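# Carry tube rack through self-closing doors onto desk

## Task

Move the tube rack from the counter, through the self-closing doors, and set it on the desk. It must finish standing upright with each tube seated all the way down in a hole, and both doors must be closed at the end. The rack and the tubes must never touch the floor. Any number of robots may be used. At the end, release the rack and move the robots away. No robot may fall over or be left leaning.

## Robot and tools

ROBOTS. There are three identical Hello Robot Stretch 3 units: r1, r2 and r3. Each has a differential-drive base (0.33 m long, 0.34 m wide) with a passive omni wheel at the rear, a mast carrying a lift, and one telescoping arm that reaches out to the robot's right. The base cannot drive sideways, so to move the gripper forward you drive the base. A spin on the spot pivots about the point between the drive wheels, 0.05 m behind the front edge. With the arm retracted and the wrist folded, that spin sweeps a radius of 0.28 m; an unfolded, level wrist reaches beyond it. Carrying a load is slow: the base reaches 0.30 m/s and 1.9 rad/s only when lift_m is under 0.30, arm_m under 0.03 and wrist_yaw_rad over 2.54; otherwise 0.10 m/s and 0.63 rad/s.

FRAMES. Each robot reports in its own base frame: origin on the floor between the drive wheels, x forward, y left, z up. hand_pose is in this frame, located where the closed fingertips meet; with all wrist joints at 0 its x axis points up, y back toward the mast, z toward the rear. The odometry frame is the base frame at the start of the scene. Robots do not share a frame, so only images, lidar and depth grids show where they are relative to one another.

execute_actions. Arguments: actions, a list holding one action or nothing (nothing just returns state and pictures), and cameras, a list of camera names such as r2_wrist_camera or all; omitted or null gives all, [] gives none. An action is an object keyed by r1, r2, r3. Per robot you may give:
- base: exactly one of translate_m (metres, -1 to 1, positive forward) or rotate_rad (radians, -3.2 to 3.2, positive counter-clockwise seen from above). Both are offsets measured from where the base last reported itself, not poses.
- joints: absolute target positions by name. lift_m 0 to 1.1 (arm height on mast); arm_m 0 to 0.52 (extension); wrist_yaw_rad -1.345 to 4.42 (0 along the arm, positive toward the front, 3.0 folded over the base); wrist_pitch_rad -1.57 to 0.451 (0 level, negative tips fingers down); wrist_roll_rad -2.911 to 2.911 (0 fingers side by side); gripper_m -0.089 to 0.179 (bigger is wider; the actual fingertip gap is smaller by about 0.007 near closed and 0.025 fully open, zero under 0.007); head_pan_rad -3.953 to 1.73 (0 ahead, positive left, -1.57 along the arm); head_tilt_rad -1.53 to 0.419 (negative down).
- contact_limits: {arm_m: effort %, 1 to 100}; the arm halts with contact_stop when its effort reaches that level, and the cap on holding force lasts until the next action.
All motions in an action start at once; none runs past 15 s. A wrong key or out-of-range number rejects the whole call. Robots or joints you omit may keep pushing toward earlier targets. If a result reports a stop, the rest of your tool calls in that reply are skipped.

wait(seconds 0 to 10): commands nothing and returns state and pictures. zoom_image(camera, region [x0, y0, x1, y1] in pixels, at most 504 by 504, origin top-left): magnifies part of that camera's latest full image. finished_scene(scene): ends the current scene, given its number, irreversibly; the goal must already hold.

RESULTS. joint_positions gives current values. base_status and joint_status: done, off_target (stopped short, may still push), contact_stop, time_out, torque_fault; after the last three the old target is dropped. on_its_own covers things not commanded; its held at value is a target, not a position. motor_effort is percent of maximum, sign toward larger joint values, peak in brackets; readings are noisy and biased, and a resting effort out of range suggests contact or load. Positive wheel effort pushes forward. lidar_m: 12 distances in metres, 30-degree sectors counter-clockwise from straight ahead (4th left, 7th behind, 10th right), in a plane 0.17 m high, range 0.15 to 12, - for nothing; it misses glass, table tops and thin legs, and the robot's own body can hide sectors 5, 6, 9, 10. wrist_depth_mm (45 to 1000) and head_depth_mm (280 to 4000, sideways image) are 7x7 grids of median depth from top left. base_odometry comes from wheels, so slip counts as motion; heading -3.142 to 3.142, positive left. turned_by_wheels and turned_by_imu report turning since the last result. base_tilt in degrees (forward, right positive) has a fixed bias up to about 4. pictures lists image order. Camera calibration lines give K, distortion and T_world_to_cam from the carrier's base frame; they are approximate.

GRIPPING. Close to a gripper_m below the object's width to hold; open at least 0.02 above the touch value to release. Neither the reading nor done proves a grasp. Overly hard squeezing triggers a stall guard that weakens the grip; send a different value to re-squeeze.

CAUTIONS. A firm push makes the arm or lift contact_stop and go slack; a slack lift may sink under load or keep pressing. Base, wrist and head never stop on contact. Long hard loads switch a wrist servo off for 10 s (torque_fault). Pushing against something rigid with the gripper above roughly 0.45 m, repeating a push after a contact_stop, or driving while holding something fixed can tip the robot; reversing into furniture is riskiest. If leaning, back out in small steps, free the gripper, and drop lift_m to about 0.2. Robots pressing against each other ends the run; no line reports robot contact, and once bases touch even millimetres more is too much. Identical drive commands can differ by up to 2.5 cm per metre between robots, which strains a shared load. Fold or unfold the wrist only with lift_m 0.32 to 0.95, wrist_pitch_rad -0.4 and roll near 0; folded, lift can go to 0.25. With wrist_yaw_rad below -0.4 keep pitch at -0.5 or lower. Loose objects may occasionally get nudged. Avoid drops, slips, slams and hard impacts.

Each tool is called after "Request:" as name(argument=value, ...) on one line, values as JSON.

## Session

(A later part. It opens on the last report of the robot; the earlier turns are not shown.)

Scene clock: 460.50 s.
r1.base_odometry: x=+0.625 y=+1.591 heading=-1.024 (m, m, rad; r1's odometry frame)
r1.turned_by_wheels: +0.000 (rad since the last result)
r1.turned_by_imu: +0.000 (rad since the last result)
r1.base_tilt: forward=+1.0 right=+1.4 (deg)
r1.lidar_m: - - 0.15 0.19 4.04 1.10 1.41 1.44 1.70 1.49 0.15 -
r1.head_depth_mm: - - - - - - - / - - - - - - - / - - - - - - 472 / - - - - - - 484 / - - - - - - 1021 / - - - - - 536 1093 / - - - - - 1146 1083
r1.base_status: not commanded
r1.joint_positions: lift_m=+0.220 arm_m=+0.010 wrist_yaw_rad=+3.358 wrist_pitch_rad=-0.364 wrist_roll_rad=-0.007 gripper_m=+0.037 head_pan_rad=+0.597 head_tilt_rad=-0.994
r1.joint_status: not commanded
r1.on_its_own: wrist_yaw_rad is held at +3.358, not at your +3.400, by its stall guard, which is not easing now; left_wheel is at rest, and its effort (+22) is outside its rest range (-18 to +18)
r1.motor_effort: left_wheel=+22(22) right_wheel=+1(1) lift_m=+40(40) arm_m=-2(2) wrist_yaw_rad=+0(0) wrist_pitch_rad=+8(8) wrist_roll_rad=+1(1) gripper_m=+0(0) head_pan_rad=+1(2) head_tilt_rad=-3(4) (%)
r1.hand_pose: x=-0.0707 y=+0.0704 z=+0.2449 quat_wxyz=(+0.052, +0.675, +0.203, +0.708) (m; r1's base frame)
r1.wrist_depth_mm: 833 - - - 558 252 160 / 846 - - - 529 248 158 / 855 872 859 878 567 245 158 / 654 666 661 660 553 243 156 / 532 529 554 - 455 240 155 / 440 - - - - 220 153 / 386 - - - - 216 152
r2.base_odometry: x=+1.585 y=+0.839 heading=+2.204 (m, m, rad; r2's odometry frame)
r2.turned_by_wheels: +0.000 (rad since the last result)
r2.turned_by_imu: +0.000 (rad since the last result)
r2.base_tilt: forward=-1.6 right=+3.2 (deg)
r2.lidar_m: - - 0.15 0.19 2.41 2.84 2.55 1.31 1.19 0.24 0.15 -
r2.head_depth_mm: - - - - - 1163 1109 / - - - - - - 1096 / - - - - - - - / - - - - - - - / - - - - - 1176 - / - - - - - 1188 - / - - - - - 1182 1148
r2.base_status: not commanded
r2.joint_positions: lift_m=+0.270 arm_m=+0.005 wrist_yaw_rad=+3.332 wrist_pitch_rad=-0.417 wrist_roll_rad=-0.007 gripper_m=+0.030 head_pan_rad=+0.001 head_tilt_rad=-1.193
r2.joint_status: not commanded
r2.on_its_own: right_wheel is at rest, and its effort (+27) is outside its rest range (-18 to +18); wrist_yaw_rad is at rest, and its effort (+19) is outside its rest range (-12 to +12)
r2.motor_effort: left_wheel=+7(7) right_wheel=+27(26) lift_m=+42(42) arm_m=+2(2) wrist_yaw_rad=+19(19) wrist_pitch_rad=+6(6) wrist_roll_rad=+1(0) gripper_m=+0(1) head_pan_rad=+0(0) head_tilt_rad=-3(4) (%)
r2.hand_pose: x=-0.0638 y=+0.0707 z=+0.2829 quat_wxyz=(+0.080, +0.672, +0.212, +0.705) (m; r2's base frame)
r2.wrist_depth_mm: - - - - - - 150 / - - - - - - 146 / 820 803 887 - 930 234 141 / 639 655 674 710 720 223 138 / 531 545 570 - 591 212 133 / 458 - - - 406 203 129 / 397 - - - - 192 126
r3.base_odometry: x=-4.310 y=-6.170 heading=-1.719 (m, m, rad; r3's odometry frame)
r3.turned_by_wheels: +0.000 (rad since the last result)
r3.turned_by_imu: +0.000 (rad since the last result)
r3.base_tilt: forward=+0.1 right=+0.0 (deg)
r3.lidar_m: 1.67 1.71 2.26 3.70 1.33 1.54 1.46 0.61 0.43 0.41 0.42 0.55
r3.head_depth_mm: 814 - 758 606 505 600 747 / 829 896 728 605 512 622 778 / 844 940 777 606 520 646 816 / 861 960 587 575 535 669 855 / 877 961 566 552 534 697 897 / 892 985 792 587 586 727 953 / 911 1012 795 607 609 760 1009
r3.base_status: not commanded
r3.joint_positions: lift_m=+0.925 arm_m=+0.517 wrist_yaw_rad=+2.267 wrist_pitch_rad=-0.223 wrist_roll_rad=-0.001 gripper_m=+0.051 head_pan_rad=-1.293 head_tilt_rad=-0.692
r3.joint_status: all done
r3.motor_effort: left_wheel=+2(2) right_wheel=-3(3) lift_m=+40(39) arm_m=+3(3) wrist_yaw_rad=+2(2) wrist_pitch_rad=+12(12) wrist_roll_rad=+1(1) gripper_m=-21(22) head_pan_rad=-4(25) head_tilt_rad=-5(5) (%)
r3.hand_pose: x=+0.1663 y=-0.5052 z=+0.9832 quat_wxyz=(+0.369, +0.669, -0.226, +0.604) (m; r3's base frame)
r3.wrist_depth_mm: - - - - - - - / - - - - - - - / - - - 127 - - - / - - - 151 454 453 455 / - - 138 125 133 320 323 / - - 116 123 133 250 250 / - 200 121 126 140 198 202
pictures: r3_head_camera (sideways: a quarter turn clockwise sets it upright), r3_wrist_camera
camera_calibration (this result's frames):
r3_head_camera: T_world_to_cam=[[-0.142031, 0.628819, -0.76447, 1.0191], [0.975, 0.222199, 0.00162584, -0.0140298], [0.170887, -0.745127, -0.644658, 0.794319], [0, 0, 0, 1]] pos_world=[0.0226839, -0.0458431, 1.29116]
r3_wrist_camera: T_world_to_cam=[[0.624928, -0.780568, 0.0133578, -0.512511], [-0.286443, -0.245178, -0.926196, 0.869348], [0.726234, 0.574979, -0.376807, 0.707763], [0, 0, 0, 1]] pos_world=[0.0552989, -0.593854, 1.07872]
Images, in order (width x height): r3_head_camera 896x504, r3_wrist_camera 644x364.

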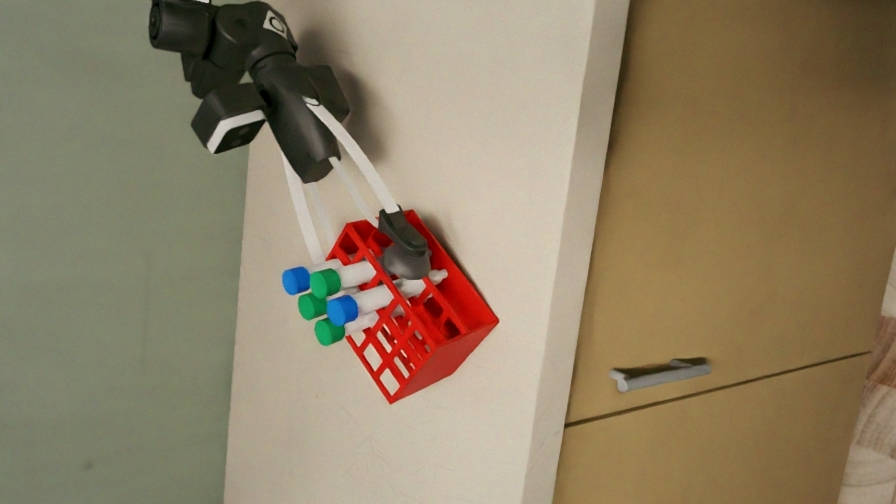

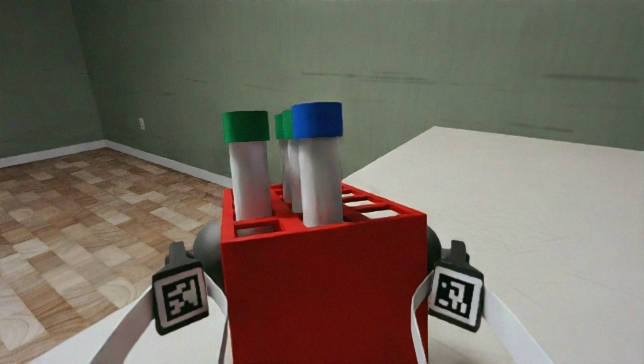

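Request:
execute_actions(actions=[{"r3":{"joints":{"lift_m":0.895}}}], cameras=[])

Request:
execute_actions(actions=[{"r3":{"joints":{"gripper_m":0.025}}}], cameras=[])

Request:
execute_actions(actions=[{"r3":{"joints":{"lift_m":0.95}}}], cameras=["r3_wrist_camera","r3_head_camera"])

Scene clock: 462.13 s.
r1.base_odometry: x=+0.625 y=+1.591 heading=-1.024 (m, m, rad; r1's odometry frame)
r1.turned_by_wheels: +0.000 (rad since the last result)
r1.turned_by_imu: +0.000 (rad since the last result)
r1.base_tilt: forward=+0.9 right=+1.4 (deg)
r1.lidar_m: - - 0.15 0.19 4.04 1.09 1.41 1.44 1.71 1.49 0.15 -
r1.head_depth_mm: - - - - - - - / - - - - - - - / - - - - - - 472 / - - - - - - 485 / - - - - - - 1026 / - - - - - 535 1093 / - - - - - 1147 1085
r1.base_status: not commanded
r1.joint_positions: lift_m=+0.220 arm_m=+0.010 wrist_yaw_rad=+3.358 wrist_pitch_rad=-0.364 wrist_roll_rad=-0.007 gripper_m=+0.037 head_pan_rad=+0.597 head_tilt_rad=-0.994
r1.joint_status: not commanded
r1.on_its_own: wrist_yaw_rad is held at +3.358, not at your +3.400, by its stall guard, which is not easing now; left_wheel is at rest, and its effort (+22) is outside its rest range (-18 to +18)
r1.motor_effort: left_wheel=+22(23) right_wheel=+1(1) lift_m=+40(40) arm_m=-2(2) wrist_yaw_rad=+0(1) wrist_pitch_rad=+8(8) wrist_roll_rad=+1(1) gripper_m=+0(0) head_pan_rad=+2(1) head_tilt_rad=-4(4) (%)
r1.hand_pose: x=-0.0707 y=+0.0704 z=+0.2449 quat_wxyz=(+0.052, +0.675, +0.203, +0.708) (m; r1's base frame)
r1.wrist_depth_mm: 810 - - - 556 252 160 / 855 - - - 529 249 159 / 846 889 874 869 561 246 157 / 667 660 659 665 547 243 156 / 534 530 551 - 455 240 155 / 446 - - - - 219 154 / 384 - - - - 216 152
r2.base_odometry: x=+1.585 y=+0.839 heading=+2.204 (m, m, rad; r2's odometry frame)
r2.turned_by_wheels: +0.000 (rad since the last result)
r2.turned_by_imu: +0.000 (rad since the last result)
r2.base_tilt: forward=-1.6 right=+3.2 (deg)
r2.lidar_m: - - 0.15 0.19 2.41 2.84 2.55 1.31 1.19 0.24 0.15 -
r2.head_depth_mm: - - - - - 1158 1107 / - - - - - - 1088 / - - - - - - - / - - - - - - - / - - - - - 1176 - / - - - - - 1184 - / - - - - - 1180 1147
r2.base_status: not commanded
r2.joint_positions: lift_m=+0.270 arm_m=+0.005 wrist_yaw_rad=+3.332 wrist_pitch_rad=-0.417 wrist_roll_rad=-0.007 gripper_m=+0.030 head_pan_rad=+0.001 head_tilt_rad=-1.193
r2.joint_status: not commanded
r2.on_its_own: right_wheel is at rest, and its effort (+26) is outside its rest range (-18 to +18); wrist_yaw_rad is at rest, and its effort (+19) is outside its rest range (-12 to +12)
r2.motor_effort: left_wheel=+7(7) right_wheel=+26(26) lift_m=+42(42) arm_m=+2(2) wrist_yaw_rad=+19(19) wrist_pitch_rad=+5(6) wrist_roll_rad=+0(1) gripper_m=+0(1) head_pan_rad=+0(0) head_tilt_rad=-3(4) (%)
r2.hand_pose: x=-0.0638 y=+0.0707 z=+0.2829 quat_wxyz=(+0.080, +0.672, +0.212, +0.705) (m; r2's base frame)
r2.wrist_depth_mm: - - - - - - 151 / - - - - - - 147 / 818 837 856 - 934 232 142 / 632 670 676 694 723 221 138 / 535 555 570 - 582 212 134 / 456 - - - 401 201 130 / 392 - - - - 191 126
r3.base_odometry: x=-4.310 y=-6.170 heading=-1.719 (m, m, rad; r3's odometry frame)
r3.turned_by_wheels: +0.000 (rad since the last result)
r3.turned_by_imu: +0.000 (rad since the last result)
r3.base_tilt: forward=+0.2 right=+0.0 (deg)
r3.lidar_m: 1.67 1.71 2.26 3.71 1.33 1.54 1.46 0.61 0.43 0.41 0.42 0.55
r3.head_depth_mm: 813 878 757 606 504 601 748 / 827 907 - 607 511 622 779 / 845 939 828 606 520 647 815 / 858 957 792 568 535 670 855 / 875 964 791 552 535 698 898 / 893 984 797 569 585 727 950 / 911 1005 792 607 609 758 1007
r3.base_status: not commanded
r3.joint_positions: lift_m=+0.895 arm_m=+0.517 wrist_yaw_rad=+2.267 wrist_pitch_rad=-0.214 wrist_roll_rad=-0.001 gripper_m=+0.051 head_pan_rad=-1.293 head_tilt_rad=-0.692
r3.joint_status: all done
r3.motor_effort: left_wheel=+1(2) right_wheel=-1(3) lift_m=+26(35) arm_m=+3(2) wrist_yaw_rad=+2(2) wrist_pitch_rad=+7(13) wrist_roll_rad=+1(1) gripper_m=-20(21) head_pan_rad=-5(4) head_tilt_rad=-5(5) (%)
r3.hand_pose: x=+0.1668 y=-0.5047 z=+0.9560 quat_wxyz=(+0.367, +0.668, -0.229, +0.605) (m; r3's base frame)
r3.wrist_depth_mm: - - - - - - - / - - - - - - - / - - 218 112 - 674 - / - - 163 140 383 384 387 / - - 131 120 129 270 271 / - 209 114 122 133 209 208 / 171 167 127 132 151 166 169
pictures: none
No camera images: the call's "cameras" was empty. Leave "cameras" out to get every camera's image.

Scene clock: 462.87 s.
r1.base_odometry: x=+0.625 y=+1.591 heading=-1.024 (m, m, rad; r1's odometry frame)
r1.turned_by_wheels: +0.000 (rad since the last result)
r1.turned_by_imu: +0.000 (rad since the last result)
r1.base_tilt: forward=+0.9 right=+1.3 (deg)
r1.lidar_m: - - 0.15 0.19 4.02 1.10 1.41 1.44 1.71 1.49 0.15 -
r1.head_depth_mm: - - - - - - - / - - - - - - - / - - - - - - 471 / - - - - - - 484 / - - - - - - 1023 / - - - - - 537 1092 / - - - - - 1143 1081
r1.base_status: not commanded
r1.joint_positions: lift_m=+0.220 arm_m=+0.010 wrist_yaw_rad=+3.358 wrist_pitch_rad=-0.364 wrist_roll_rad=-0.007 gripper_m=+0.037 head_pan_rad=+0.597 head_tilt_rad=-0.994
r1.joint_status: not commanded
r1.on_its_own: wrist_yaw_rad is held at +3.358, not at your +3.400, by its stall guard, which is not easing now; left_wheel is at rest, and its effort (+22) is outside its rest range (-18 to +18)
r1.motor_effort: left_wheel=+22(22) right_wheel=+1(1) lift_m=+40(40) arm_m=-2(2) wrist_yaw_rad=+0(0) wrist_pitch_rad=+8(8) wrist_roll_rad=+1(1) gripper_m=+0(0) head_pan_rad=+3(3) head_tilt_rad=-3(3) (%)
r1.hand_pose: x=-0.0707 y=+0.0704 z=+0.2449 quat_wxyz=(+0.052, +0.675, +0.203, +0.708) (m; r1's base frame)
r1.wrist_depth_mm: 807 - - - 549 252 160 / 837 - - - 533 248 158 / 854 870 876 860 563 243 158 / 667 665 662 648 553 241 155 / 528 526 552 - 452 239 155 / 447 - - - - 220 153 / 386 - - - - 217 152
r2.base_odometry: x=+1.585 y=+0.839 heading=+2.204 (m, m, rad; r2's odometry frame)
r2.turned_by_wheels: +0.000 (rad since the last result)
r2.turned_by_imu: +0.000 (rad since the last result)
r2.base_tilt: forward=-1.7 right=+3.2 (deg)
r2.lidar_m: - - 0.15 0.19 2.41 2.83 2.55 1.31 1.19 0.24 0.15 -
r2.head_depth_mm: - - - - - 1163 1111 / - - - - - - 1094 / - - - - - - - / - - - - - - - / - - - - - 1177 - / - - - - - 1186 - / - - - - - 1188 1144
r2.base_status: not commanded
r2.joint_positions: lift_m=+0.270 arm_m=+0.005 wrist_yaw_rad=+3.332 wrist_pitch_rad=-0.417 wrist_roll_rad=-0.007 gripper_m=+0.030 head_pan_rad=+0.001 head_tilt_rad=-1.193
r2.joint_status: not commanded
r2.on_its_own: right_wheel is at rest, and its effort (+26) is outside its rest range (-18 to +18); wrist_yaw_rad is at rest, and its effort (+19) is outside its rest range (-12 to +12)
r2.motor_effort: left_wheel=+7(7) right_wheel=+26(26) lift_m=+42(42) arm_m=+2(2) wrist_yaw_rad=+19(19) wrist_pitch_rad=+5(5) wrist_roll_rad=+0(1) gripper_m=+0(0) head_pan_rad=-1(0) head_tilt_rad=-4(3) (%)
r2.hand_pose: x=-0.0638 y=+0.0707 z=+0.2829 quat_wxyz=(+0.080, +0.672, +0.212, +0.705) (m; r2's base frame)
r2.wrist_depth_mm: - - - - - - 151 / - - - - - - 146 / 819 839 853 - 917 235 142 / 646 648 677 695 733 223 138 / 533 558 561 - 581 212 134 / 457 - - - 410 201 129 / 393 - - - - 191 126
r3.base_odometry: x=-4.310 y=-6.170 heading=-1.719 (m, m, rad; r3's odometry frame)
r3.turned_by_wheels: +0.000 (rad since the last result)
r3.turned_by_imu: +0.000 (rad since the last result)
r3.base_tilt: forward=+0.1 right=+0.1 (deg)
r3.lidar_m: 1.67 1.71 2.26 3.71 1.33 1.54 1.46 0.61 0.43 0.41 0.41 0.55
r3.head_depth_mm: 814 882 760 605 504 599 748 / 829 910 - 606 512 623 781 / 846 940 828 595 519 644 817 / 861 961 791 570 535 670 855 / 874 963 794 551 535 696 901 / 896 990 794 568 585 726 948 / 909 1006 793 606 611 757 1013
r3.base_status: not commanded
r3.joint_positions: lift_m=+0.895 arm_m=+0.517 wrist_yaw_rad=+2.267 wrist_pitch_rad=-0.212 wrist_roll_rad=-0.001 gripper_m=+0.027 head_pan_rad=-1.293 head_tilt_rad=-0.692
r3.joint_status: all done
r3.motor_effort: left_wheel=+1(1) right_wheel=-1(1) lift_m=+25(26) arm_m=+3(3) wrist_yaw_rad=+3(3) wrist_pitch_rad=+6(7) wrist_roll_rad=+1(1) gripper_m=-31(100) head_pan_rad=-4(4) head_tilt_rad=-5(5) (%)
r3.hand_pose: x=+0.1670 y=-0.5046 z=+0.9566 quat_wxyz=(+0.366, +0.668, -0.229, +0.606) (m; r3's base frame)
r3.wrist_depth_mm: - - - - - - - / - - - - - - - / - - 218 110 - 678 - / - - 163 140 388 388 389 / - - 131 119 130 273 274 / - 216 113 122 134 210 210 / 171 168 142 132 149 167 170
pictures: none
No camera images: the call's "cameras" was empty. Leave "cameras" out to get every camera's image.

Scene clock: 464.20 s.
r1.base_odometry: x=+0.625 y=+1.591 heading=-1.024 (m, m, rad; r1's odometry frame)
r1.turned_by_wheels: +0.000 (rad since the last result)
r1.turned_by_imu: +0.000 (rad since the last result)
r1.base_tilt: forward=+1.0 right=+1.3 (deg)
r1.lidar_m: - - 0.15 0.19 4.03 1.10 1.41 1.44 1.70 1.49 0.15 -
r1.head_depth_mm: - - - - - - - / - - - - - - - / - - - - - - 472 / - - - - - - 483 / - - - - - - 1020 / - - - - - 536 1088 / - - - - - 1142 1082
r1.base_status: not commanded
r1.joint_positions: lift_m=+0.220 arm_m=+0.010 wrist_yaw_rad=+3.358 wrist_pitch_rad=-0.364 wrist_roll_rad=-0.007 gripper_m=+0.037 head_pan_rad=+0.597 head_tilt_rad=-0.994
r1.joint_status: not commanded
r1.on_its_own: wrist_yaw_rad is held at +3.358, not at your +3.400, by its stall guard, which is not easing now; left_wheel is at rest, and its effort (+23) is outside its rest range (-18 to +18)
r1.motor_effort: left_wheel=+23(23) right_wheel=+1(1) lift_m=+40(40) arm_m=-2(2) wrist_yaw_rad=+0(0) wrist_pitch_rad=+8(8) wrist_roll_rad=+1(1) gripper_m=+0(0) head_pan_rad=+1(1) head_tilt_rad=-3(3) (%)
r1.hand_pose: x=-0.0707 y=+0.0704 z=+0.2449 quat_wxyz=(+0.052, +0.675, +0.203, +0.708) (m; r1's base frame)
r1.wrist_depth_mm: 841 - - - 552 253 160 / 829 - - - 535 248 158 / 831 878 874 882 565 245 158 / 657 656 665 662 553 242 156 / 532 536 554 - 456 240 155 / 450 - - - - 221 154 / 383 - - - - 216 153
r2.base_odometry: x=+1.585 y=+0.839 heading=+2.204 (m, m, rad; r2's odometry frame)
r2.turned_by_wheels: +0.000 (rad since the last result)
r2.turned_by_imu: +0.000 (rad since the last result)
r2.base_tilt: forward=-1.6 right=+3.2 (deg)
r2.lidar_m: - - 0.15 0.19 2.41 2.84 2.55 1.31 1.19 0.24 0.15 -
r2.head_depth_mm: - - - - - 1160 1106 / - - - - - - 1093 / - - - - - - - / - - - - - - - / - - - - - 1175 - / - - - - - 1188 - / - - - - - 1180 1147
r2.base_status: not commanded
r2.joint_positions: lift_m=+0.270 arm_m=+0.005 wrist_yaw_rad=+3.332 wrist_pitch_rad=-0.417 wrist_roll_rad=-0.007 gripper_m=+0.030 head_pan_rad=+0.001 head_tilt_rad=-1.193
r2.joint_status: not commanded
r2.on_its_own: right_wheel is at rest, and its effort (+26) is outside its rest range (-18 to +18); wrist_yaw_rad is at rest, and its effort (+19) is outside its rest range (-12 to +12)
r2.motor_effort: left_wheel=+7(7) right_wheel=+26(26) lift_m=+42(42) arm_m=+2(2) wrist_yaw_rad=+19(19) wrist_pitch_rad=+6(6) wrist_roll_rad=+0(0) gripper_m=+0(0) head_pan_rad=+0(1) head_tilt_rad=-4(3) (%)
r2.hand_pose: x=-0.0638 y=+0.0707 z=+0.2829 quat_wxyz=(+0.080, +0.672, +0.212, +0.705) (m; r2's base frame)
r2.wrist_depth_mm: - - - - - - 150 / - - - - - - 146 / 805 840 853 - 944 234 142 / 630 656 673 700 720 222 137 / 533 549 563 - 587 210 134 / 454 - - - 406 202 130 / 398 - - - - 191 126
r3.base_odometry: x=-4.310 y=-6.170 heading=-1.719 (m, m, rad; r3's odometry frame)
r3.turned_by_wheels: +0.000 (rad since the last result)
r3.turned_by_imu: +0.000 (rad since the last result)
r3.base_tilt: forward=+0.1 right=+0.1 (deg)
r3.lidar_m: 1.67 1.71 2.26 3.71 1.33 1.54 1.47 0.61 0.43 0.41 0.41 0.55
r3.head_depth_mm: 812 - 774 606 503 600 745 / 830 886 728 606 511 621 777 / 843 938 777 606 519 646 814 / 858 957 551 567 535 670 856 / 875 963 518 551 535 698 900 / 892 982 795 570 586 725 952 / 910 1009 795 607 610 759 1005
r3.base_status: not commanded
r3.joint_positions: lift_m=+0.950 arm_m=+0.517 wrist_yaw_rad=+2.267 wrist_pitch_rad=-0.229 wrist_roll_rad=-0.001 gripper_m=+0.033 head_pan_rad=-1.293 head_tilt_rad=-0.692
r3.joint_status: all done
r3.on_its_own: gripper_m is held at +0.032, not at your +0.025, by its stall guard, which is still easing
r3.motor_effort: left_wheel=+2(2) right_wheel=-4(3) lift_m=+39(41) arm_m=+2(3) wrist_yaw_rad=+2(2) wrist_pitch_rad=+16(16) wrist_roll_rad=+1(1) gripper_m=-23(31) head_pan_rad=-4(3) head_tilt_rad=-5(5) (%)
r3.hand_pose: x=+0.1659 y=-0.5055 z=+1.0068 quat_wxyz=(+0.371, +0.670, -0.223, +0.603) (m; r3's base frame)
r3.wrist_depth_mm: - - - - - - - / - - - - - - - / - - - 144 - - - / - - - 152 512 511 518 / - - 150 129 154 362 367 / - - 120 129 139 282 283 / - 230 124 132 147 231 232
pictures: r3_head_camera (sideways: a quarter turn clockwise sets it upright), r3_wrist_camera
camera_calibration (this result's frames):
r3_head_camera: T_world_to_cam=[[-0.141978, 0.628831, -0.76447, 1.0191], [0.975019, 0.222118, 0.00162585, -0.0140299], [0.170825, -0.745141, -0.644658, 0.794319], [0, 0, 0, 1]] pos_world=[0.0226801, -0.0458445, 1.29116]
r3_wrist_camera: T_world_to_cam=[[0.625142, -0.780395, 0.0134848, -0.512867], [-0.290639, -0.248783, -0.923924, 0.887545], [0.72438, 0.573664, -0.382338, 0.722294], [0, 0, 0, 1]] pos_world=[0.055354, -0.593786, 1.1031]
Images, in order (width x height): r3_head_camera 896x504, r3_wrist_camera 644x364.

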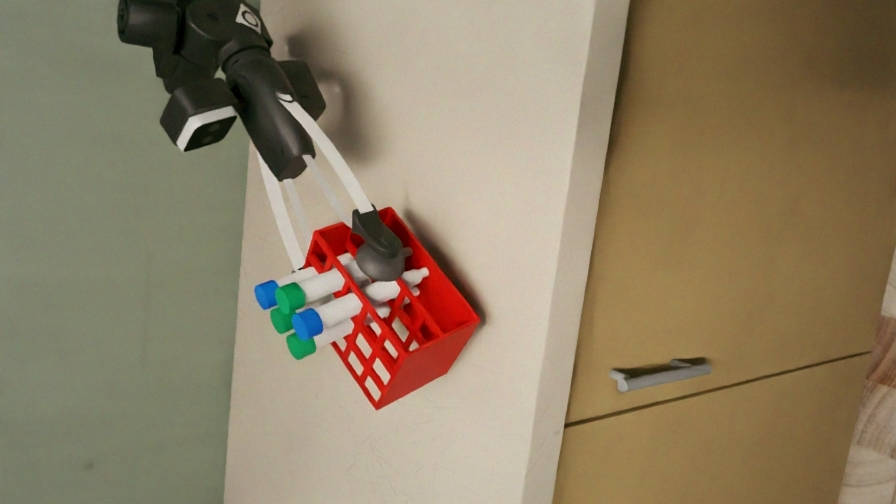

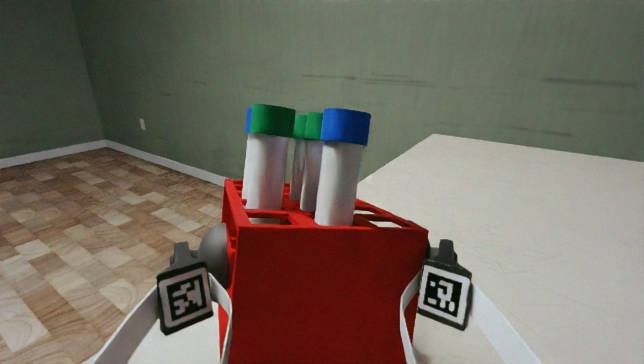

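Request:
execute_actions(actions=[{"r3":{"joints":{"lift_m":0.897}}}], cameras=[])

Request:
execute_actions(actions=[{"r3":{"joints":{"gripper_m":0.175}}}], cameras=[])

Request:
execute_actions(actions=[{"r3":{"joints":{"lift_m":1.095}}}], cameras=[])

Request:
execute_actions(actions=[{"r3":{"joints":{"wrist_pitch_rad":-1.0}}}], cameras=["r3_wrist_camera","r3_head_camera"])

Scene clock: 466.83 s.
r1.base_odometry: x=+0.625 y=+1.591 heading=-1.024 (m, m, rad; r1's odometry frame)
r1.turned_by_wheels: +0.000 (rad since the last result)
r1.turned_by_imu: -0.001 (rad since the last result)
r1.base_tilt: forward=+1.0 right=+1.3 (deg)
r1.lidar_m: - - 0.15 0.19 4.02 1.09 1.41 1.44 1.71 1.49 0.15 -
r1.head_depth_mm: - - - - - - - / - - - - - - - / - - - - - - 472 / - - - - - - 484 / - - - - - - 1024 / - - - - - 536 1092 / - - - - - 1147 1087
r1.base_status: not commanded
r1.joint_positions: lift_m=+0.220 arm_m=+0.010 wrist_yaw_rad=+3.358 wrist_pitch_rad=-0.364 wrist_roll_rad=-0.007 gripper_m=+0.037 head_pan_rad=+0.597 head_tilt_rad=-0.994
r1.joint_status: not commanded
r1.on_its_own: wrist_yaw_rad is held at +3.358, not at your +3.400, by its stall guard, which is not easing now; left_wheel is at rest, and its effort (+22) is outside its rest range (-18 to +18)
r1.motor_effort: left_wheel=+22(22) right_wheel=+1(1) lift_m=+40(40) arm_m=-2(2) wrist_yaw_rad=+0(0) wrist_pitch_rad=+8(8) wrist_roll_rad=+1(1) gripper_m=+0(1) head_pan_rad=+2(2) head_tilt_rad=-3(3) (%)
r1.hand_pose: x=-0.0707 y=+0.0704 z=+0.2449 quat_wxyz=(+0.052, +0.675, +0.203, +0.708) (m; r1's base frame)
r1.wrist_depth_mm: 844 - - - 550 252 160 / 834 - - - 537 249 159 / 855 871 892 880 563 244 157 / 658 655 657 655 546 242 156 / 534 526 555 - 452 239 155 / 449 - - - - 219 153 / 382 - - - - 216 152
r2.base_odometry: x=+1.585 y=+0.839 heading=+2.204 (m, m, rad; r2's odometry frame)
r2.turned_by_wheels: +0.000 (rad since the last result)
r2.turned_by_imu: +0.000 (rad since the last result)
r2.base_tilt: forward=-1.6 right=+3.2 (deg)
r2.lidar_m: - - 0.15 0.20 2.41 2.84 2.55 1.31 1.19 0.24 0.15 -
r2.head_depth_mm: - - - - - 1160 1111 / - - - - - - 1094 / - - - - - - - / - - - - - - - / - - - - - 1180 - / - - - - - 1184 - / - - - - - 1183 1145
r2.base_status: not commanded
r2.joint_positions: lift_m=+0.270 arm_m=+0.005 wrist_yaw_rad=+3.332 wrist_pitch_rad=-0.417 wrist_roll_rad=-0.007 gripper_m=+0.030 head_pan_rad=+0.001 head_tilt_rad=-1.193
r2.joint_status: not commanded
r2.on_its_own: right_wheel is at rest, and its effort (+26) is outside its rest range (-18 to +18); wrist_yaw_rad is at rest, and its effort (+19) is outside its rest range (-12 to +12)
r2.motor_effort: left_wheel=+7(7) right_wheel=+26(26) lift_m=+42(42) arm_m=+2(2) wrist_yaw_rad=+19(19) wrist_pitch_rad=+6(6) wrist_roll_rad=+0(1) gripper_m=-1(0) head_pan_rad=-1(1) head_tilt_rad=-4(3) (%)
r2.hand_pose: x=-0.0638 y=+0.0707 z=+0.2829 quat_wxyz=(+0.080, +0.672, +0.212, +0.705) (m; r2's base frame)
r2.wrist_depth_mm: - - - - - - 151 / - - - - - - 146 / 813 818 859 - 931 234 142 / 637 640 683 712 700 221 138 / 524 547 572 - 593 211 134 / 451 - - - 404 202 129 / 390 - - - - 191 126
r3.base_odometry: x=-4.310 y=-6.170 heading=-1.719 (m, m, rad; r3's odometry frame)
r3.turned_by_wheels: +0.000 (rad since the last result)
r3.turned_by_imu: +0.000 (rad since the last result)
r3.base_tilt: forward=+0.2 right=+0.1 (deg)
r3.lidar_m: 1.67 1.71 2.26 3.72 1.33 1.54 1.46 0.61 0.43 0.41 0.41 0.55
r3.head_depth_mm: 812 881 760 606 503 601 744 / 828 906 - 606 512 623 777 / 844 940 829 607 519 645 816 / 860 961 760 569 535 671 853 / 877 964 762 551 535 697 899 / 894 985 794 562 584 726 949 / 912 1007 795 607 609 759 1006
r3.base_status: not commanded
r3.joint_positions: lift_m=+0.897 arm_m=+0.517 wrist_yaw_rad=+2.267 wrist_pitch_rad=-0.178 wrist_roll_rad=-0.005 gripper_m=+0.036 head_pan_rad=-1.293 head_tilt_rad=-0.692
r3.joint_status: all done
r3.on_its_own: gripper_m is held at +0.035, not at your +0.025, by its stall guard, which is not easing now
r3.motor_effort: left_wheel=+0(2) right_wheel=+3(3) lift_m=+22(34) arm_m=+3(3) wrist_yaw_rad=+2(3) wrist_pitch_rad=-12(16) wrist_roll_rad=+2(2) gripper_m=-22(22) head_pan_rad=-5(4) head_tilt_rad=-5(6) (%)
r3.hand_pose: x=+0.1688 y=-0.5030 z=+0.9669 quat_wxyz=(+0.356, +0.663, -0.240, +0.613) (m; r3's base frame)
r3.wrist_depth_mm: - - - - - - - / - - - - - - - / - - - 139 - - - / - - 180 142 449 450 454 / - - 147 128 162 302 305 / - - 119 128 141 229 229 / 193 178 131 137 169 184 185
pictures: none
No camera images: the call's "cameras" was empty. Leave "cameras" out to get every camera's image.

Scene clock: 468.70 s.
r1.base_odometry: x=+0.625 y=+1.591 heading=-1.024 (m, m, rad; r1's odometry frame)
r1.turned_by_wheels: +0.000 (rad since the last result)
r1.turned_by_imu: +0.000 (rad since the last result)
r1.base_tilt: forward=+0.9 right=+1.4 (deg)
r1.lidar_m: - - 0.15 0.19 4.04 1.09 1.41 1.44 1.71 1.49 0.15 -
r1.head_depth_mm: - - - - - - - / - - - - - - - / - - - - - - 471 / - - - - - - 484 / - - - - - - 1026 / - - - - - 536 1091 / - - - - - 1144 1085
r1.base_status: not commanded
r1.joint_positions: lift_m=+0.220 arm_m=+0.010 wrist_yaw_rad=+3.358 wrist_pitch_rad=-0.364 wrist_roll_rad=-0.007 gripper_m=+0.037 head_pan_rad=+0.597 head_tilt_rad=-0.994
r1.joint_status: not commanded
r1.on_its_own: wrist_yaw_rad is held at +3.358, not at your +3.400, by its stall guard, which is not easing now; left_wheel is at rest, and its effort (+23) is outside its rest range (-18 to +18)
r1.motor_effort: left_wheel=+23(22) right_wheel=+1(1) lift_m=+40(40) arm_m=-2(2) wrist_yaw_rad=+1(0) wrist_pitch_rad=+8(8) wrist_roll_rad=+1(1) gripper_m=+0(0) head_pan_rad=+1(2) head_tilt_rad=-3(4) (%)
r1.hand_pose: x=-0.0707 y=+0.0704 z=+0.2449 quat_wxyz=(+0.052, +0.675, +0.203, +0.708) (m; r1's base frame)
r1.wrist_depth_mm: 820 - - - 556 253 160 / 864 - - - 534 250 158 / 842 883 865 883 566 245 158 / 660 657 658 651 545 242 156 / 528 528 559 - 457 240 155 / 449 - - - - 219 154 / 385 - - - - 217 153
r2.base_odometry: x=+1.585 y=+0.839 heading=+2.204 (m, m, rad; r2's odometry frame)
r2.turned_by_wheels: +0.000 (rad since the last result)
r2.turned_by_imu: +0.000 (rad since the last result)
r2.base_tilt: forward=-1.7 right=+3.2 (deg)
r2.lidar_m: - - 0.15 0.19 2.41 2.83 2.55 1.31 1.18 0.24 0.15 -
r2.head_depth_mm: - - - - - 1162 1106 / - - - - - - 1095 / - - - - - - - / - - - - - - - / - - - - - 1177 - / - - - - - 1185 - / - - - - - 1181 1149
r2.base_status: not commanded
r2.joint_positions: lift_m=+0.270 arm_m=+0.005 wrist_yaw_rad=+3.332 wrist_pitch_rad=-0.417 wrist_roll_rad=-0.007 gripper_m=+0.030 head_pan_rad=+0.001 head_tilt_rad=-1.193
r2.joint_status: not commanded
r2.on_its_own: right_wheel is at rest, and its effort (+27) is outside its rest range (-18 to +18); wrist_yaw_rad is at rest, and its effort (+19) is outside its rest range (-12 to +12)
r2.motor_effort: left_wheel=+6(7) right_wheel=+27(26) lift_m=+43(42) arm_m=+2(2) wrist_yaw_rad=+19(20) wrist_pitch_rad=+6(6) wrist_roll_rad=+0(0) gripper_m=+1(1) head_pan_rad=+0(0) head_tilt_rad=-4(4) (%)
r2.hand_pose: x=-0.0638 y=+0.0707 z=+0.2829 quat_wxyz=(+0.080, +0.672, +0.212, +0.705) (m; r2's base frame)
r2.wrist_depth_mm: - - - - - - 152 / - - - - - - 146 / 810 846 828 - 929 233 142 / 645 646 666 708 730 223 138 / 533 545 567 - 581 212 133 / 459 - - - 406 200 130 / 395 - - - - 191 125
r3.base_odometry: x=-4.310 y=-6.170 heading=-1.719 (m, m, rad; r3's odometry frame)
r3.turned_by_wheels: +0.000 (rad since the last result)
r3.turned_by_imu: +0.001 (rad since the last result)
r3.base_tilt: forward=+0.2 right=+0.1 (deg)
r3.lidar_m: 1.67 1.71 2.26 3.71 1.33 1.54 1.46 0.61 0.43 0.41 0.42 0.55
r3.head_depth_mm: 813 880 758 606 504 602 744 / 825 903 - 606 511 622 779 / 845 938 829 586 521 645 817 / 859 959 808 569 535 672 856 / 876 967 791 547 536 700 899 / 893 984 792 568 586 725 949 / 914 1008 793 607 609 760 1008
r3.base_status: not commanded
r3.joint_positions: lift_m=+0.897 arm_m=+0.517 wrist_yaw_rad=+2.269 wrist_pitch_rad=-0.217 wrist_roll_rad=-0.004 gripper_m=+0.175 head_pan_rad=-1.293 head_tilt_rad=-0.692
r3.joint_status: all done
r3.motor_effort: left_wheel=+1(2) right_wheel=-4(4) lift_m=+27(28) arm_m=+2(3) wrist_yaw_rad=+1(2) wrist_pitch_rad=+9(12) wrist_roll_rad=+2(3) gripper_m=+1(94) head_pan_rad=-3(5) head_tilt_rad=-5(5) (%)
r3.hand_pose: x=+0.1664 y=-0.5046 z=+0.9573 quat_wxyz=(+0.367, +0.668, -0.227, +0.606) (m; r3's base frame)
r3.wrist_depth_mm: - - - - - - - / - - - - - - - / - - 164 116 - 685 - / - - 159 148 383 389 392 / - - 146 126 244 288 275 / - 207 125 132 192 209 211 / 162 165 136 142 158 165 172
pictures: none
No camera images: the call's "cameras" was empty. Leave "cameras" out to get every camera's image.

Scene clock: 471.33 s.
r1.base_odometry: x=+0.625 y=+1.591 heading=-1.024 (m, m, rad; r1's odometry frame)
r1.turned_by_wheels: +0.000 (rad since the last result)
r1.turned_by_imu: -0.001 (rad since the last result)
r1.base_tilt: forward=+1.0 right=+1.4 (deg)
r1.lidar_m: - - 0.15 0.19 4.04 1.09 1.41 1.44 1.71 1.49 0.15 -
r1.head_depth_mm: - - - - - - - / - - - - - - - / - - - - - - 471 / - - - - - - 484 / - - - - - - 1021 / - - - - - 536 1094 / - - - - - 1145 1084
r1.base_status: not commanded
r1.joint_positions: lift_m=+0.220 arm_m=+0.010 wrist_yaw_rad=+3.358 wrist_pitch_rad=-0.364 wrist_roll_rad=-0.007 gripper_m=+0.037 head_pan_rad=+0.597 head_tilt_rad=-0.994
r1.joint_status: not commanded
r1.on_its_own: wrist_yaw_rad is held at +3.358, not at your +3.400, by its stall guard, which is not easing now; left_wheel is at rest, and its effort (+22) is outside its rest range (-18 to +18)
r1.motor_effort: left_wheel=+22(23) right_wheel=+1(1) lift_m=+40(40) arm_m=-2(2) wrist_yaw_rad=+0(0) wrist_pitch_rad=+8(8) wrist_roll_rad=+1(1) gripper_m=+0(0) head_pan_rad=+2(3) head_tilt_rad=-3(4) (%)
r1.hand_pose: x=-0.0707 y=+0.0704 z=+0.2449 quat_wxyz=(+0.052, +0.675, +0.203, +0.708) (m; r1's base frame)
r1.wrist_depth_mm: 833 - - - 548 254 160 / 853 - - - 537 250 159 / 869 869 885 880 570 246 158 / 666 659 663 665 549 243 156 / 530 539 551 - 454 239 155 / 444 - - - - 220 154 / 381 - - - - 216 153
r2.base_odometry: x=+1.585 y=+0.839 heading=+2.204 (m, m, rad; r2's odometry frame)
r2.turned_by_wheels: +0.000 (rad since the last result)
r2.turned_by_imu: +0.000 (rad since the last result)
r2.base_tilt: forward=-1.6 right=+3.2 (deg)
r2.lidar_m: - - 0.15 0.19 2.41 2.84 2.55 1.31 1.18 0.24 0.15 -
r2.head_depth_mm: - - - - - 1159 1107 / - - - - - - 1093 / - - - - - - - / - - - - - - - / - - - - - 1176 - / - - - - - 1184 - / - - - - - 1182 1143
r2.base_status: not commanded
r2.joint_positions: lift_m=+0.270 arm_m=+0.005 wrist_yaw_rad=+3.332 wrist_pitch_rad=-0.417 wrist_roll_rad=-0.007 gripper_m=+0.030 head_pan_rad=+0.001 head_tilt_rad=-1.193
r2.joint_status: not commanded
r2.on_its_own: right_wheel is at rest, and its effort (+26) is outside its rest range (-18 to +18); wrist_yaw_rad is at rest, and its effort (+19) is outside its rest range (-12 to +12)
r2.motor_effort: left_wheel=+7(7) right_wheel=+26(26) lift_m=+42(42) arm_m=+2(2) wrist_yaw_rad=+19(19) wrist_pitch_rad=+5(6) wrist_roll_rad=+1(0) gripper_m=+0(0) head_pan_rad=+0(1) head_tilt_rad=-3(3) (%)
r2.hand_pose: x=-0.0638 y=+0.0707 z=+0.2829 quat_wxyz=(+0.080, +0.672, +0.212, +0.705) (m; r2's base frame)
r2.wrist_depth_mm: - - - - - - 152 / - - - - - - 146 / 816 821 866 - 914 233 142 / 649 655 682 700 713 222 137 / 535 556 579 - 586 212 133 / 447 - - - 409 201 130 / 386 - - - - 193 126
r3.base_odometry: x=-4.310 y=-6.170 heading=-1.719 (m, m, rad; r3's odometry frame)
r3.turned_by_wheels: +0.000 (rad since the last result)
r3.turned_by_imu: +0.001 (rad since the last result)
r3.base_tilt: forward=+0.1 right=+0.1 (deg)
r3.lidar_m: 1.66 1.71 2.26 3.72 1.32 1.54 1.47 0.61 0.43 0.41 0.41 0.55
r3.head_depth_mm: - 905 791 607 504 600 745 / 815 930 793 606 512 621 777 / 833 949 792 606 519 645 818 / 847 960 793 576 534 671 857 / 869 971 794 546 534 698 898 / 892 984 794 569 585 726 949 / 910 1004 796 607 609 760 1007
r3.base_status: not commanded
r3.joint_positions: lift_m=+1.095 arm_m=+0.517 wrist_yaw_rad=+2.269 wrist_pitch_rad=-0.217 wrist_roll_rad=-0.004 gripper_m=+0.175 head_pan_rad=-1.293 head_tilt_rad=-0.692
r3.joint_status: all done
r3.motor_effort: left_wheel=+2(2) right_wheel=-3(4) lift_m=+38(41) arm_m=+2(2) wrist_yaw_rad=+1(1) wrist_pitch_rad=+10(9) wrist_roll_rad=+2(2) gripper_m=+1(0) head_pan_rad=-4(3) head_tilt_rad=-5(5) (%)
r3.hand_pose: x=+0.1664 y=-0.5046 z=+1.1547 quat_wxyz=(+0.367, +0.668, -0.226, +0.606) (m; r3's base frame)
r3.wrist_depth_mm: - - - - - - - / - - - - - - - / - - - - - - - / - - - - - - - / - - - - 657 711 660 / - - - - 506 509 516 / - - - 412 409 401 414
pictures: none
No camera images: the call's "cameras" was empty. Leave "cameras" out to get every camera's image.

Scene clock: 472.60 s.
r1.base_odometry: x=+0.625 y=+1.591 heading=-1.024 (m, m, rad; r1's odometry frame)
r1.turned_by_wheels: +0.000 (rad since the last result)
r1.turned_by_imu: +0.000 (rad since the last result)
r1.base_tilt: forward=+0.9 right=+1.3 (deg)
r1.lidar_m: - - 0.15 0.19 4.02 1.10 1.41 1.44 1.70 1.49 0.15 -
r1.head_depth_mm: - - - - - - - / - - - - - - - / - - - - - - 471 / - - - - - - 483 / - - - - - - 1023 / - - - - - 537 1091 / - - - - - 1145 1087
r1.base_status: not commanded
r1.joint_positions: lift_m=+0.220 arm_m=+0.010 wrist_yaw_rad=+3.358 wrist_pitch_rad=-0.364 wrist_roll_rad=-0.007 gripper_m=+0.037 head_pan_rad=+0.597 head_tilt_rad=-0.994
r1.joint_status: not commanded
r1.on_its_own: wrist_yaw_rad is held at +3.358, not at your +3.400, by its stall guard, which is not easing now; left_wheel is at rest, and its effort (+22) is outside its rest range (-18 to +18)
r1.motor_effort: left_wheel=+22(23) right_wheel=+1(1) lift_m=+40(40) arm_m=-2(2) wrist_yaw_rad=+1(1) wrist_pitch_rad=+8(8) wrist_roll_rad=+1(1) gripper_m=+1(0) head_pan_rad=+1(2) head_tilt_rad=-4(3) (%)
r1.hand_pose: x=-0.0707 y=+0.0704 z=+0.2449 quat_wxyz=(+0.052, +0.675, +0.203, +0.708) (m; r1's base frame)
r1.wrist_depth_mm: 815 - - - 550 253 160 / 827 - - - 537 249 159 / 870 879 876 864 560 244 157 / 659 670 654 661 547 242 156 / 541 535 552 - 456 239 155 / 448 - - - - 221 154 / 382 - - - - 217 152
r2.base_odometry: x=+1.585 y=+0.839 heading=+2.204 (m, m, rad; r2's odometry frame)
r2.turned_by_wheels: +0.000 (rad since the last result)
r2.turned_by_imu: +0.000 (rad since the last result)
r2.base_tilt: forward=-1.6 right=+3.2 (deg)
r2.lidar_m: - - 0.15 0.19 2.41 2.84 2.54 1.31 1.19 0.24 0.15 -
r2.head_depth_mm: - - - - - 1160 1109 / - - - - - - 1092 / - - - - - - - / - - - - - - - / - - - - - 1176 - / - - - - - 1190 - / - - - - - 1182 1148
r2.base_status: not commanded
r2.joint_positions: lift_m=+0.270 arm_m=+0.005 wrist_yaw_rad=+3.332 wrist_pitch_rad=-0.417 wrist_roll_rad=-0.007 gripper_m=+0.030 head_pan_rad=+0.001 head_tilt_rad=-1.193
r2.joint_status: not commanded
r2.on_its_own: right_wheel is at rest, and its effort (+27) is outside its rest range (-18 to +18); wrist_yaw_rad is at rest, and its effort (+19) is outside its rest range (-12 to +12)
r2.motor_effort: left_wheel=+7(7) right_wheel=+27(26) lift_m=+42(42) arm_m=+2(2) wrist_yaw_rad=+19(19) wrist_pitch_rad=+5(5) wrist_roll_rad=+1(0) gripper_m=+0(0) head_pan_rad=-1(0) head_tilt_rad=-4(3) (%)
r2.hand_pose: x=-0.0638 y=+0.0707 z=+0.2829 quat_wxyz=(+0.080, +0.672, +0.212, +0.705) (m; r2's base frame)
r2.wrist_depth_mm: - - - - - - 151 / - - - - - - 146 / 820 845 848 - 938 234 141 / 640 673 672 692 720 222 138 / 529 548 567 - 591 213 134 / 449 - - - 404 203 130 / 394 - - - - 191 126
r3.base_odometry: x=-4.310 y=-6.170 heading=-1.719 (m, m, rad; r3's odometry frame)
r3.turned_by_wheels: +0.000 (rad since the last result)
r3.turned_by_imu: +0.000 (rad since the last result)
r3.base_tilt: forward=+0.1 right=+0.1 (deg)
r3.lidar_m: 1.67 1.71 2.26 3.71 1.33 1.54 1.46 0.61 0.43 0.41 0.42 0.55
r3.head_depth_mm: - 930 788 605 504 600 747 / 817 933 827 605 511 622 778 / 845 931 792 606 519 644 816 / 861 960 792 576 534 669 854 / 876 959 793 547 535 697 899 / 894 988 790 569 585 727 951 / 910 1007 797 607 609 759 1003
r3.base_status: not commanded
r3.joint_positions: lift_m=+1.095 arm_m=+0.517 wrist_yaw_rad=+2.269 wrist_pitch_rad=-1.005 wrist_roll_rad=-0.004 gripper_m=+0.175 head_pan_rad=-1.293 head_tilt_rad=-0.692
r3.joint_status: all done
r3.motor_effort: left_wheel=+2(2) right_wheel=-4(3) lift_m=+38(38) arm_m=+3(2) wrist_yaw_rad=+1(1) wrist_pitch_rad=+2(8) wrist_roll_rad=+2(2) gripper_m=+0(1) head_pan_rad=-3(3) head_tilt_rad=-5(5) (%)
r3.hand_pose: x=+0.0684 y=-0.5870 z=+1.0043 quat_wxyz=(+0.571, +0.704, +0.048, +0.419) (m; r3's base frame)
r3.wrist_depth_mm: - - - 248 365 370 370 / - - 322 233 334 337 339 / - - 298 237 308 310 313 / - 278 281 280 287 286 288 / 262 261 261 262 267 270 270 / 245 245 247 248 251 249 253 / - 229 231 233 233 234 238
pictures: r3_head_camera (sideways: a quarter turn clockwise sets it upright), r3_wrist_camera
camera_calibration (this result's frames):
r3_head_camera: T_world_to_cam=[[-0.141941, 0.628839, -0.76447, 1.0191], [0.975032, 0.222059, 0.00162585, -0.01403], [0.17078, -0.745152, -0.644658, 0.794319], [0, 0, 0, 1]] pos_world=[0.0226774, -0.0458455, 1.29116]
r3_wrist_camera: T_world_to_cam=[[0.639694, -0.768178, 0.0263654, -0.522266], [-0.700411, -0.596703, -0.391625, 0.125823], [0.31657, 0.232054, -0.919747, 1.20579], [0, 0, 0, 1]] pos_world=[0.0404992, -0.605923, 1.17207]
Images, in order (width x height): r3_head_camera 896x504, r3_wrist_camera 644x364.

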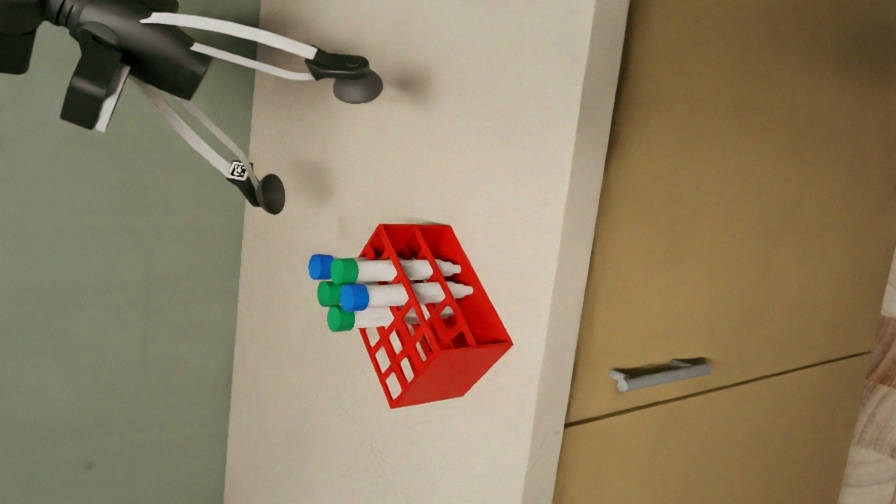

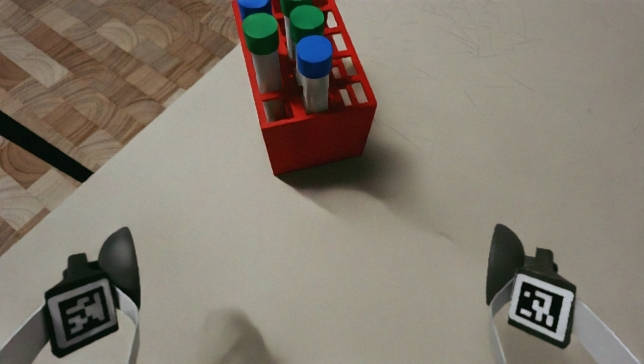

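Request:
execute_actions(actions=[{"r3":{"base":{"translate_m":0.13},"joints":{"arm_m":0.425,"wrist_yaw_rad":2.4,"head_pan_rad":-1.5}}}], cameras=["r3_wrist_camera","r3_head_camera"])

Scene clock: 476.17 s.
r1.base_odometry: x=+0.625 y=+1.591 heading=-1.024 (m, m, rad; r1's odometry frame)
r1.turned_by_wheels: +0.000 (rad since the last result)
r1.turned_by_imu: -0.001 (rad since the last result)
r1.base_tilt: forward=+1.0 right=+1.3 (deg)
r1.lidar_m: - - 0.15 0.19 4.03 1.09 1.41 1.44 1.71 1.49 0.15 -
r1.head_depth_mm: - - - - - - - / - - - - - - - / - - - - - - 472 / - - - - - - 484 / - - - - - - 1025 / - - - - - 536 1095 / - - - - - 1145 1084
r1.base_status: not commanded
r1.joint_positions: lift_m=+0.220 arm_m=+0.010 wrist_yaw_rad=+3.358 wrist_pitch_rad=-0.364 wrist_roll_rad=-0.007 gripper_m=+0.037 head_pan_rad=+0.597 head_tilt_rad=-0.994
r1.joint_status: not commanded
r1.on_its_own: wrist_yaw_rad is held at +3.358, not at your +3.400, by its stall guard, which is not easing now; left_wheel is at rest, and its effort (+22) is outside its rest range (-18 to +18)
r1.motor_effort: left_wheel=+22(23) right_wheel=+1(1) lift_m=+40(40) arm_m=-2(2) wrist_yaw_rad=+0(0) wrist_pitch_rad=+8(8) wrist_roll_rad=+0(1) gripper_m=+1(1) head_pan_rad=+1(1) head_tilt_rad=-3(3) (%)
r1.hand_pose: x=-0.0707 y=+0.0704 z=+0.2449 quat_wxyz=(+0.052, +0.675, +0.203, +0.708) (m; r1's base frame)
r1.wrist_depth_mm: 799 - - - 551 253 160 / 855 - - - 531 248 158 / 858 880 878 894 569 246 157 / 660 662 654 660 546 241 156 / 538 531 552 - 454 239 154 / 439 - - - - 220 153 / 385 - - - - 216 153
r2.base_odometry: x=+1.585 y=+0.839 heading=+2.204 (m, m, rad; r2's odometry frame)
r2.turned_by_wheels: +0.000 (rad since the last result)
r2.turned_by_imu: +0.000 (rad since the last result)
r2.base_tilt: forward=-1.6 right=+3.2 (deg)
r2.lidar_m: - - 0.15 0.19 2.41 2.84 2.54 1.31 1.18 0.24 0.15 -
r2.head_depth_mm: - - - - - 1164 1106 / - - - - - - 1094 / - - - - - - - / - - - - - - - / - - - - - 1175 - / - - - - - 1184 - / - - - - - 1179 1143
r2.base_status: not commanded
r2.joint_positions: lift_m=+0.270 arm_m=+0.005 wrist_yaw_rad=+3.332 wrist_pitch_rad=-0.417 wrist_roll_rad=-0.007 gripper_m=+0.030 head_pan_rad=+0.001 head_tilt_rad=-1.193
r2.joint_status: not commanded
r2.on_its_own: right_wheel is at rest, and its effort (+27) is outside its rest range (-18 to +18); wrist_yaw_rad is at rest, and its effort (+19) is outside its rest range (-12 to +12)
r2.motor_effort: left_wheel=+6(6) right_wheel=+27(26) lift_m=+42(42) arm_m=+2(2) wrist_yaw_rad=+19(19) wrist_pitch_rad=+6(6) wrist_roll_rad=+0(0) gripper_m=+0(0) head_pan_rad=+0(1) head_tilt_rad=-4(4) (%)
r2.hand_pose: x=-0.0638 y=+0.0707 z=+0.2829 quat_wxyz=(+0.080, +0.672, +0.212, +0.705) (m; r2's base frame)
r2.wrist_depth_mm: - - - - - - 151 / - - - - - - 147 / 826 859 868 - 910 235 143 / 638 670 671 703 719 223 138 / 529 539 577 - 588 212 133 / 450 - - - 408 202 129 / 390 - - - - 190 125
r3.base_odometry: x=-4.330 y=-6.299 heading=-1.719 (m, m, rad; r3's odometry frame)
r3.turned_by_wheels: +0.000 (rad since the last result)
r3.turned_by_imu: +0.000 (rad since the last result)
r3.base_tilt: forward=+0.1 right=+0.1 (deg)
r3.lidar_m: 1.54 1.58 2.08 3.73 1.30 1.53 1.59 0.60 0.42 0.40 0.41 0.54
r3.head_depth_mm: 835 931 789 606 518 643 823 / 848 931 793 607 519 643 825 / - - 791 586 518 643 820 / 839 932 790 538 518 643 821 / 835 933 760 520 519 624 819 / 835 931 794 607 521 640 818 / 837 931 792 608 520 641 819
r3.base_status: done
r3.joint_positions: lift_m=+1.095 arm_m=+0.425 wrist_yaw_rad=+2.397 wrist_pitch_rad=-1.006 wrist_roll_rad=-0.004 gripper_m=+0.175 head_pan_rad=-1.493 head_tilt_rad=-0.692
r3.joint_status: all done
r3.motor_effort: left_wheel=+2(5) right_wheel=-3(6) lift_m=+38(38) arm_m=-5(5) wrist_yaw_rad=+2(4) wrist_pitch_rad=+3(3) wrist_roll_rad=+2(2) gripper_m=+0(1) head_pan_rad=-4(22) head_tilt_rad=-5(5) (%)
r3.hand_pose: x=+0.0579 y=-0.4846 z=+1.0041 quat_wxyz=(+0.543, +0.700, +0.094, +0.455) (m; r3's base frame)
r3.wrist_depth_mm: - - - - 370 367 368 / - - - - 334 335 337 / - - - 303 306 310 312 / - - 233 215 284 287 290 / - - 218 188 265 271 269 / - 245 174 174 248 251 256 / 226 229 226 166 232 233 238
pictures: r3_head_camera (sideways: a quarter turn clockwise sets it upright), r3_wrist_camera
camera_calibration (this result's frames):
r3_head_camera: T_world_to_cam=[[-0.0141882, 0.644505, -0.764468, 1.01832], [0.999712, 0.0239361, 0.00162573, -0.0141803], [0.0193462, -0.764225, -0.644659, 0.795245], [0, 0, 0, 1]] pos_world=[0.0132394, -0.048225, 1.29116]
r3_wrist_camera: T_world_to_cam=[[0.732668, -0.680082, 0.0261764, -0.399366], [-0.618706, -0.681584, -0.390701, 0.132734], [0.28355, 0.270058, -0.920146, 1.20598], [0, 0, 0, 1]] pos_world=[0.0327714, -0.506817, 1.17199]
Images, in order (width x height): r3_head_camera 896x504, r3_wrist_camera 644x364.

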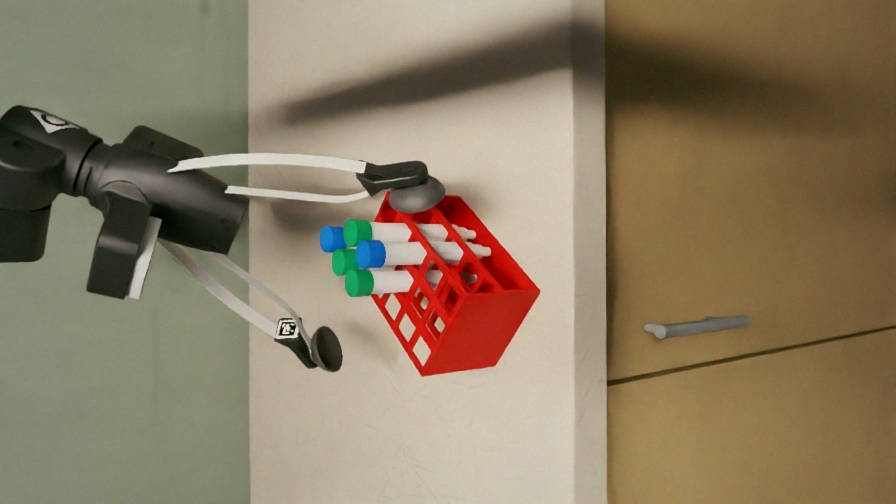

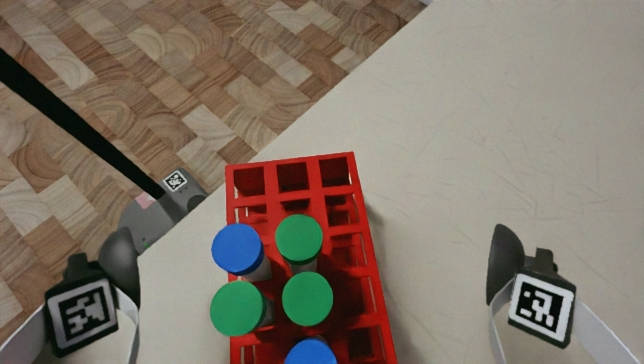

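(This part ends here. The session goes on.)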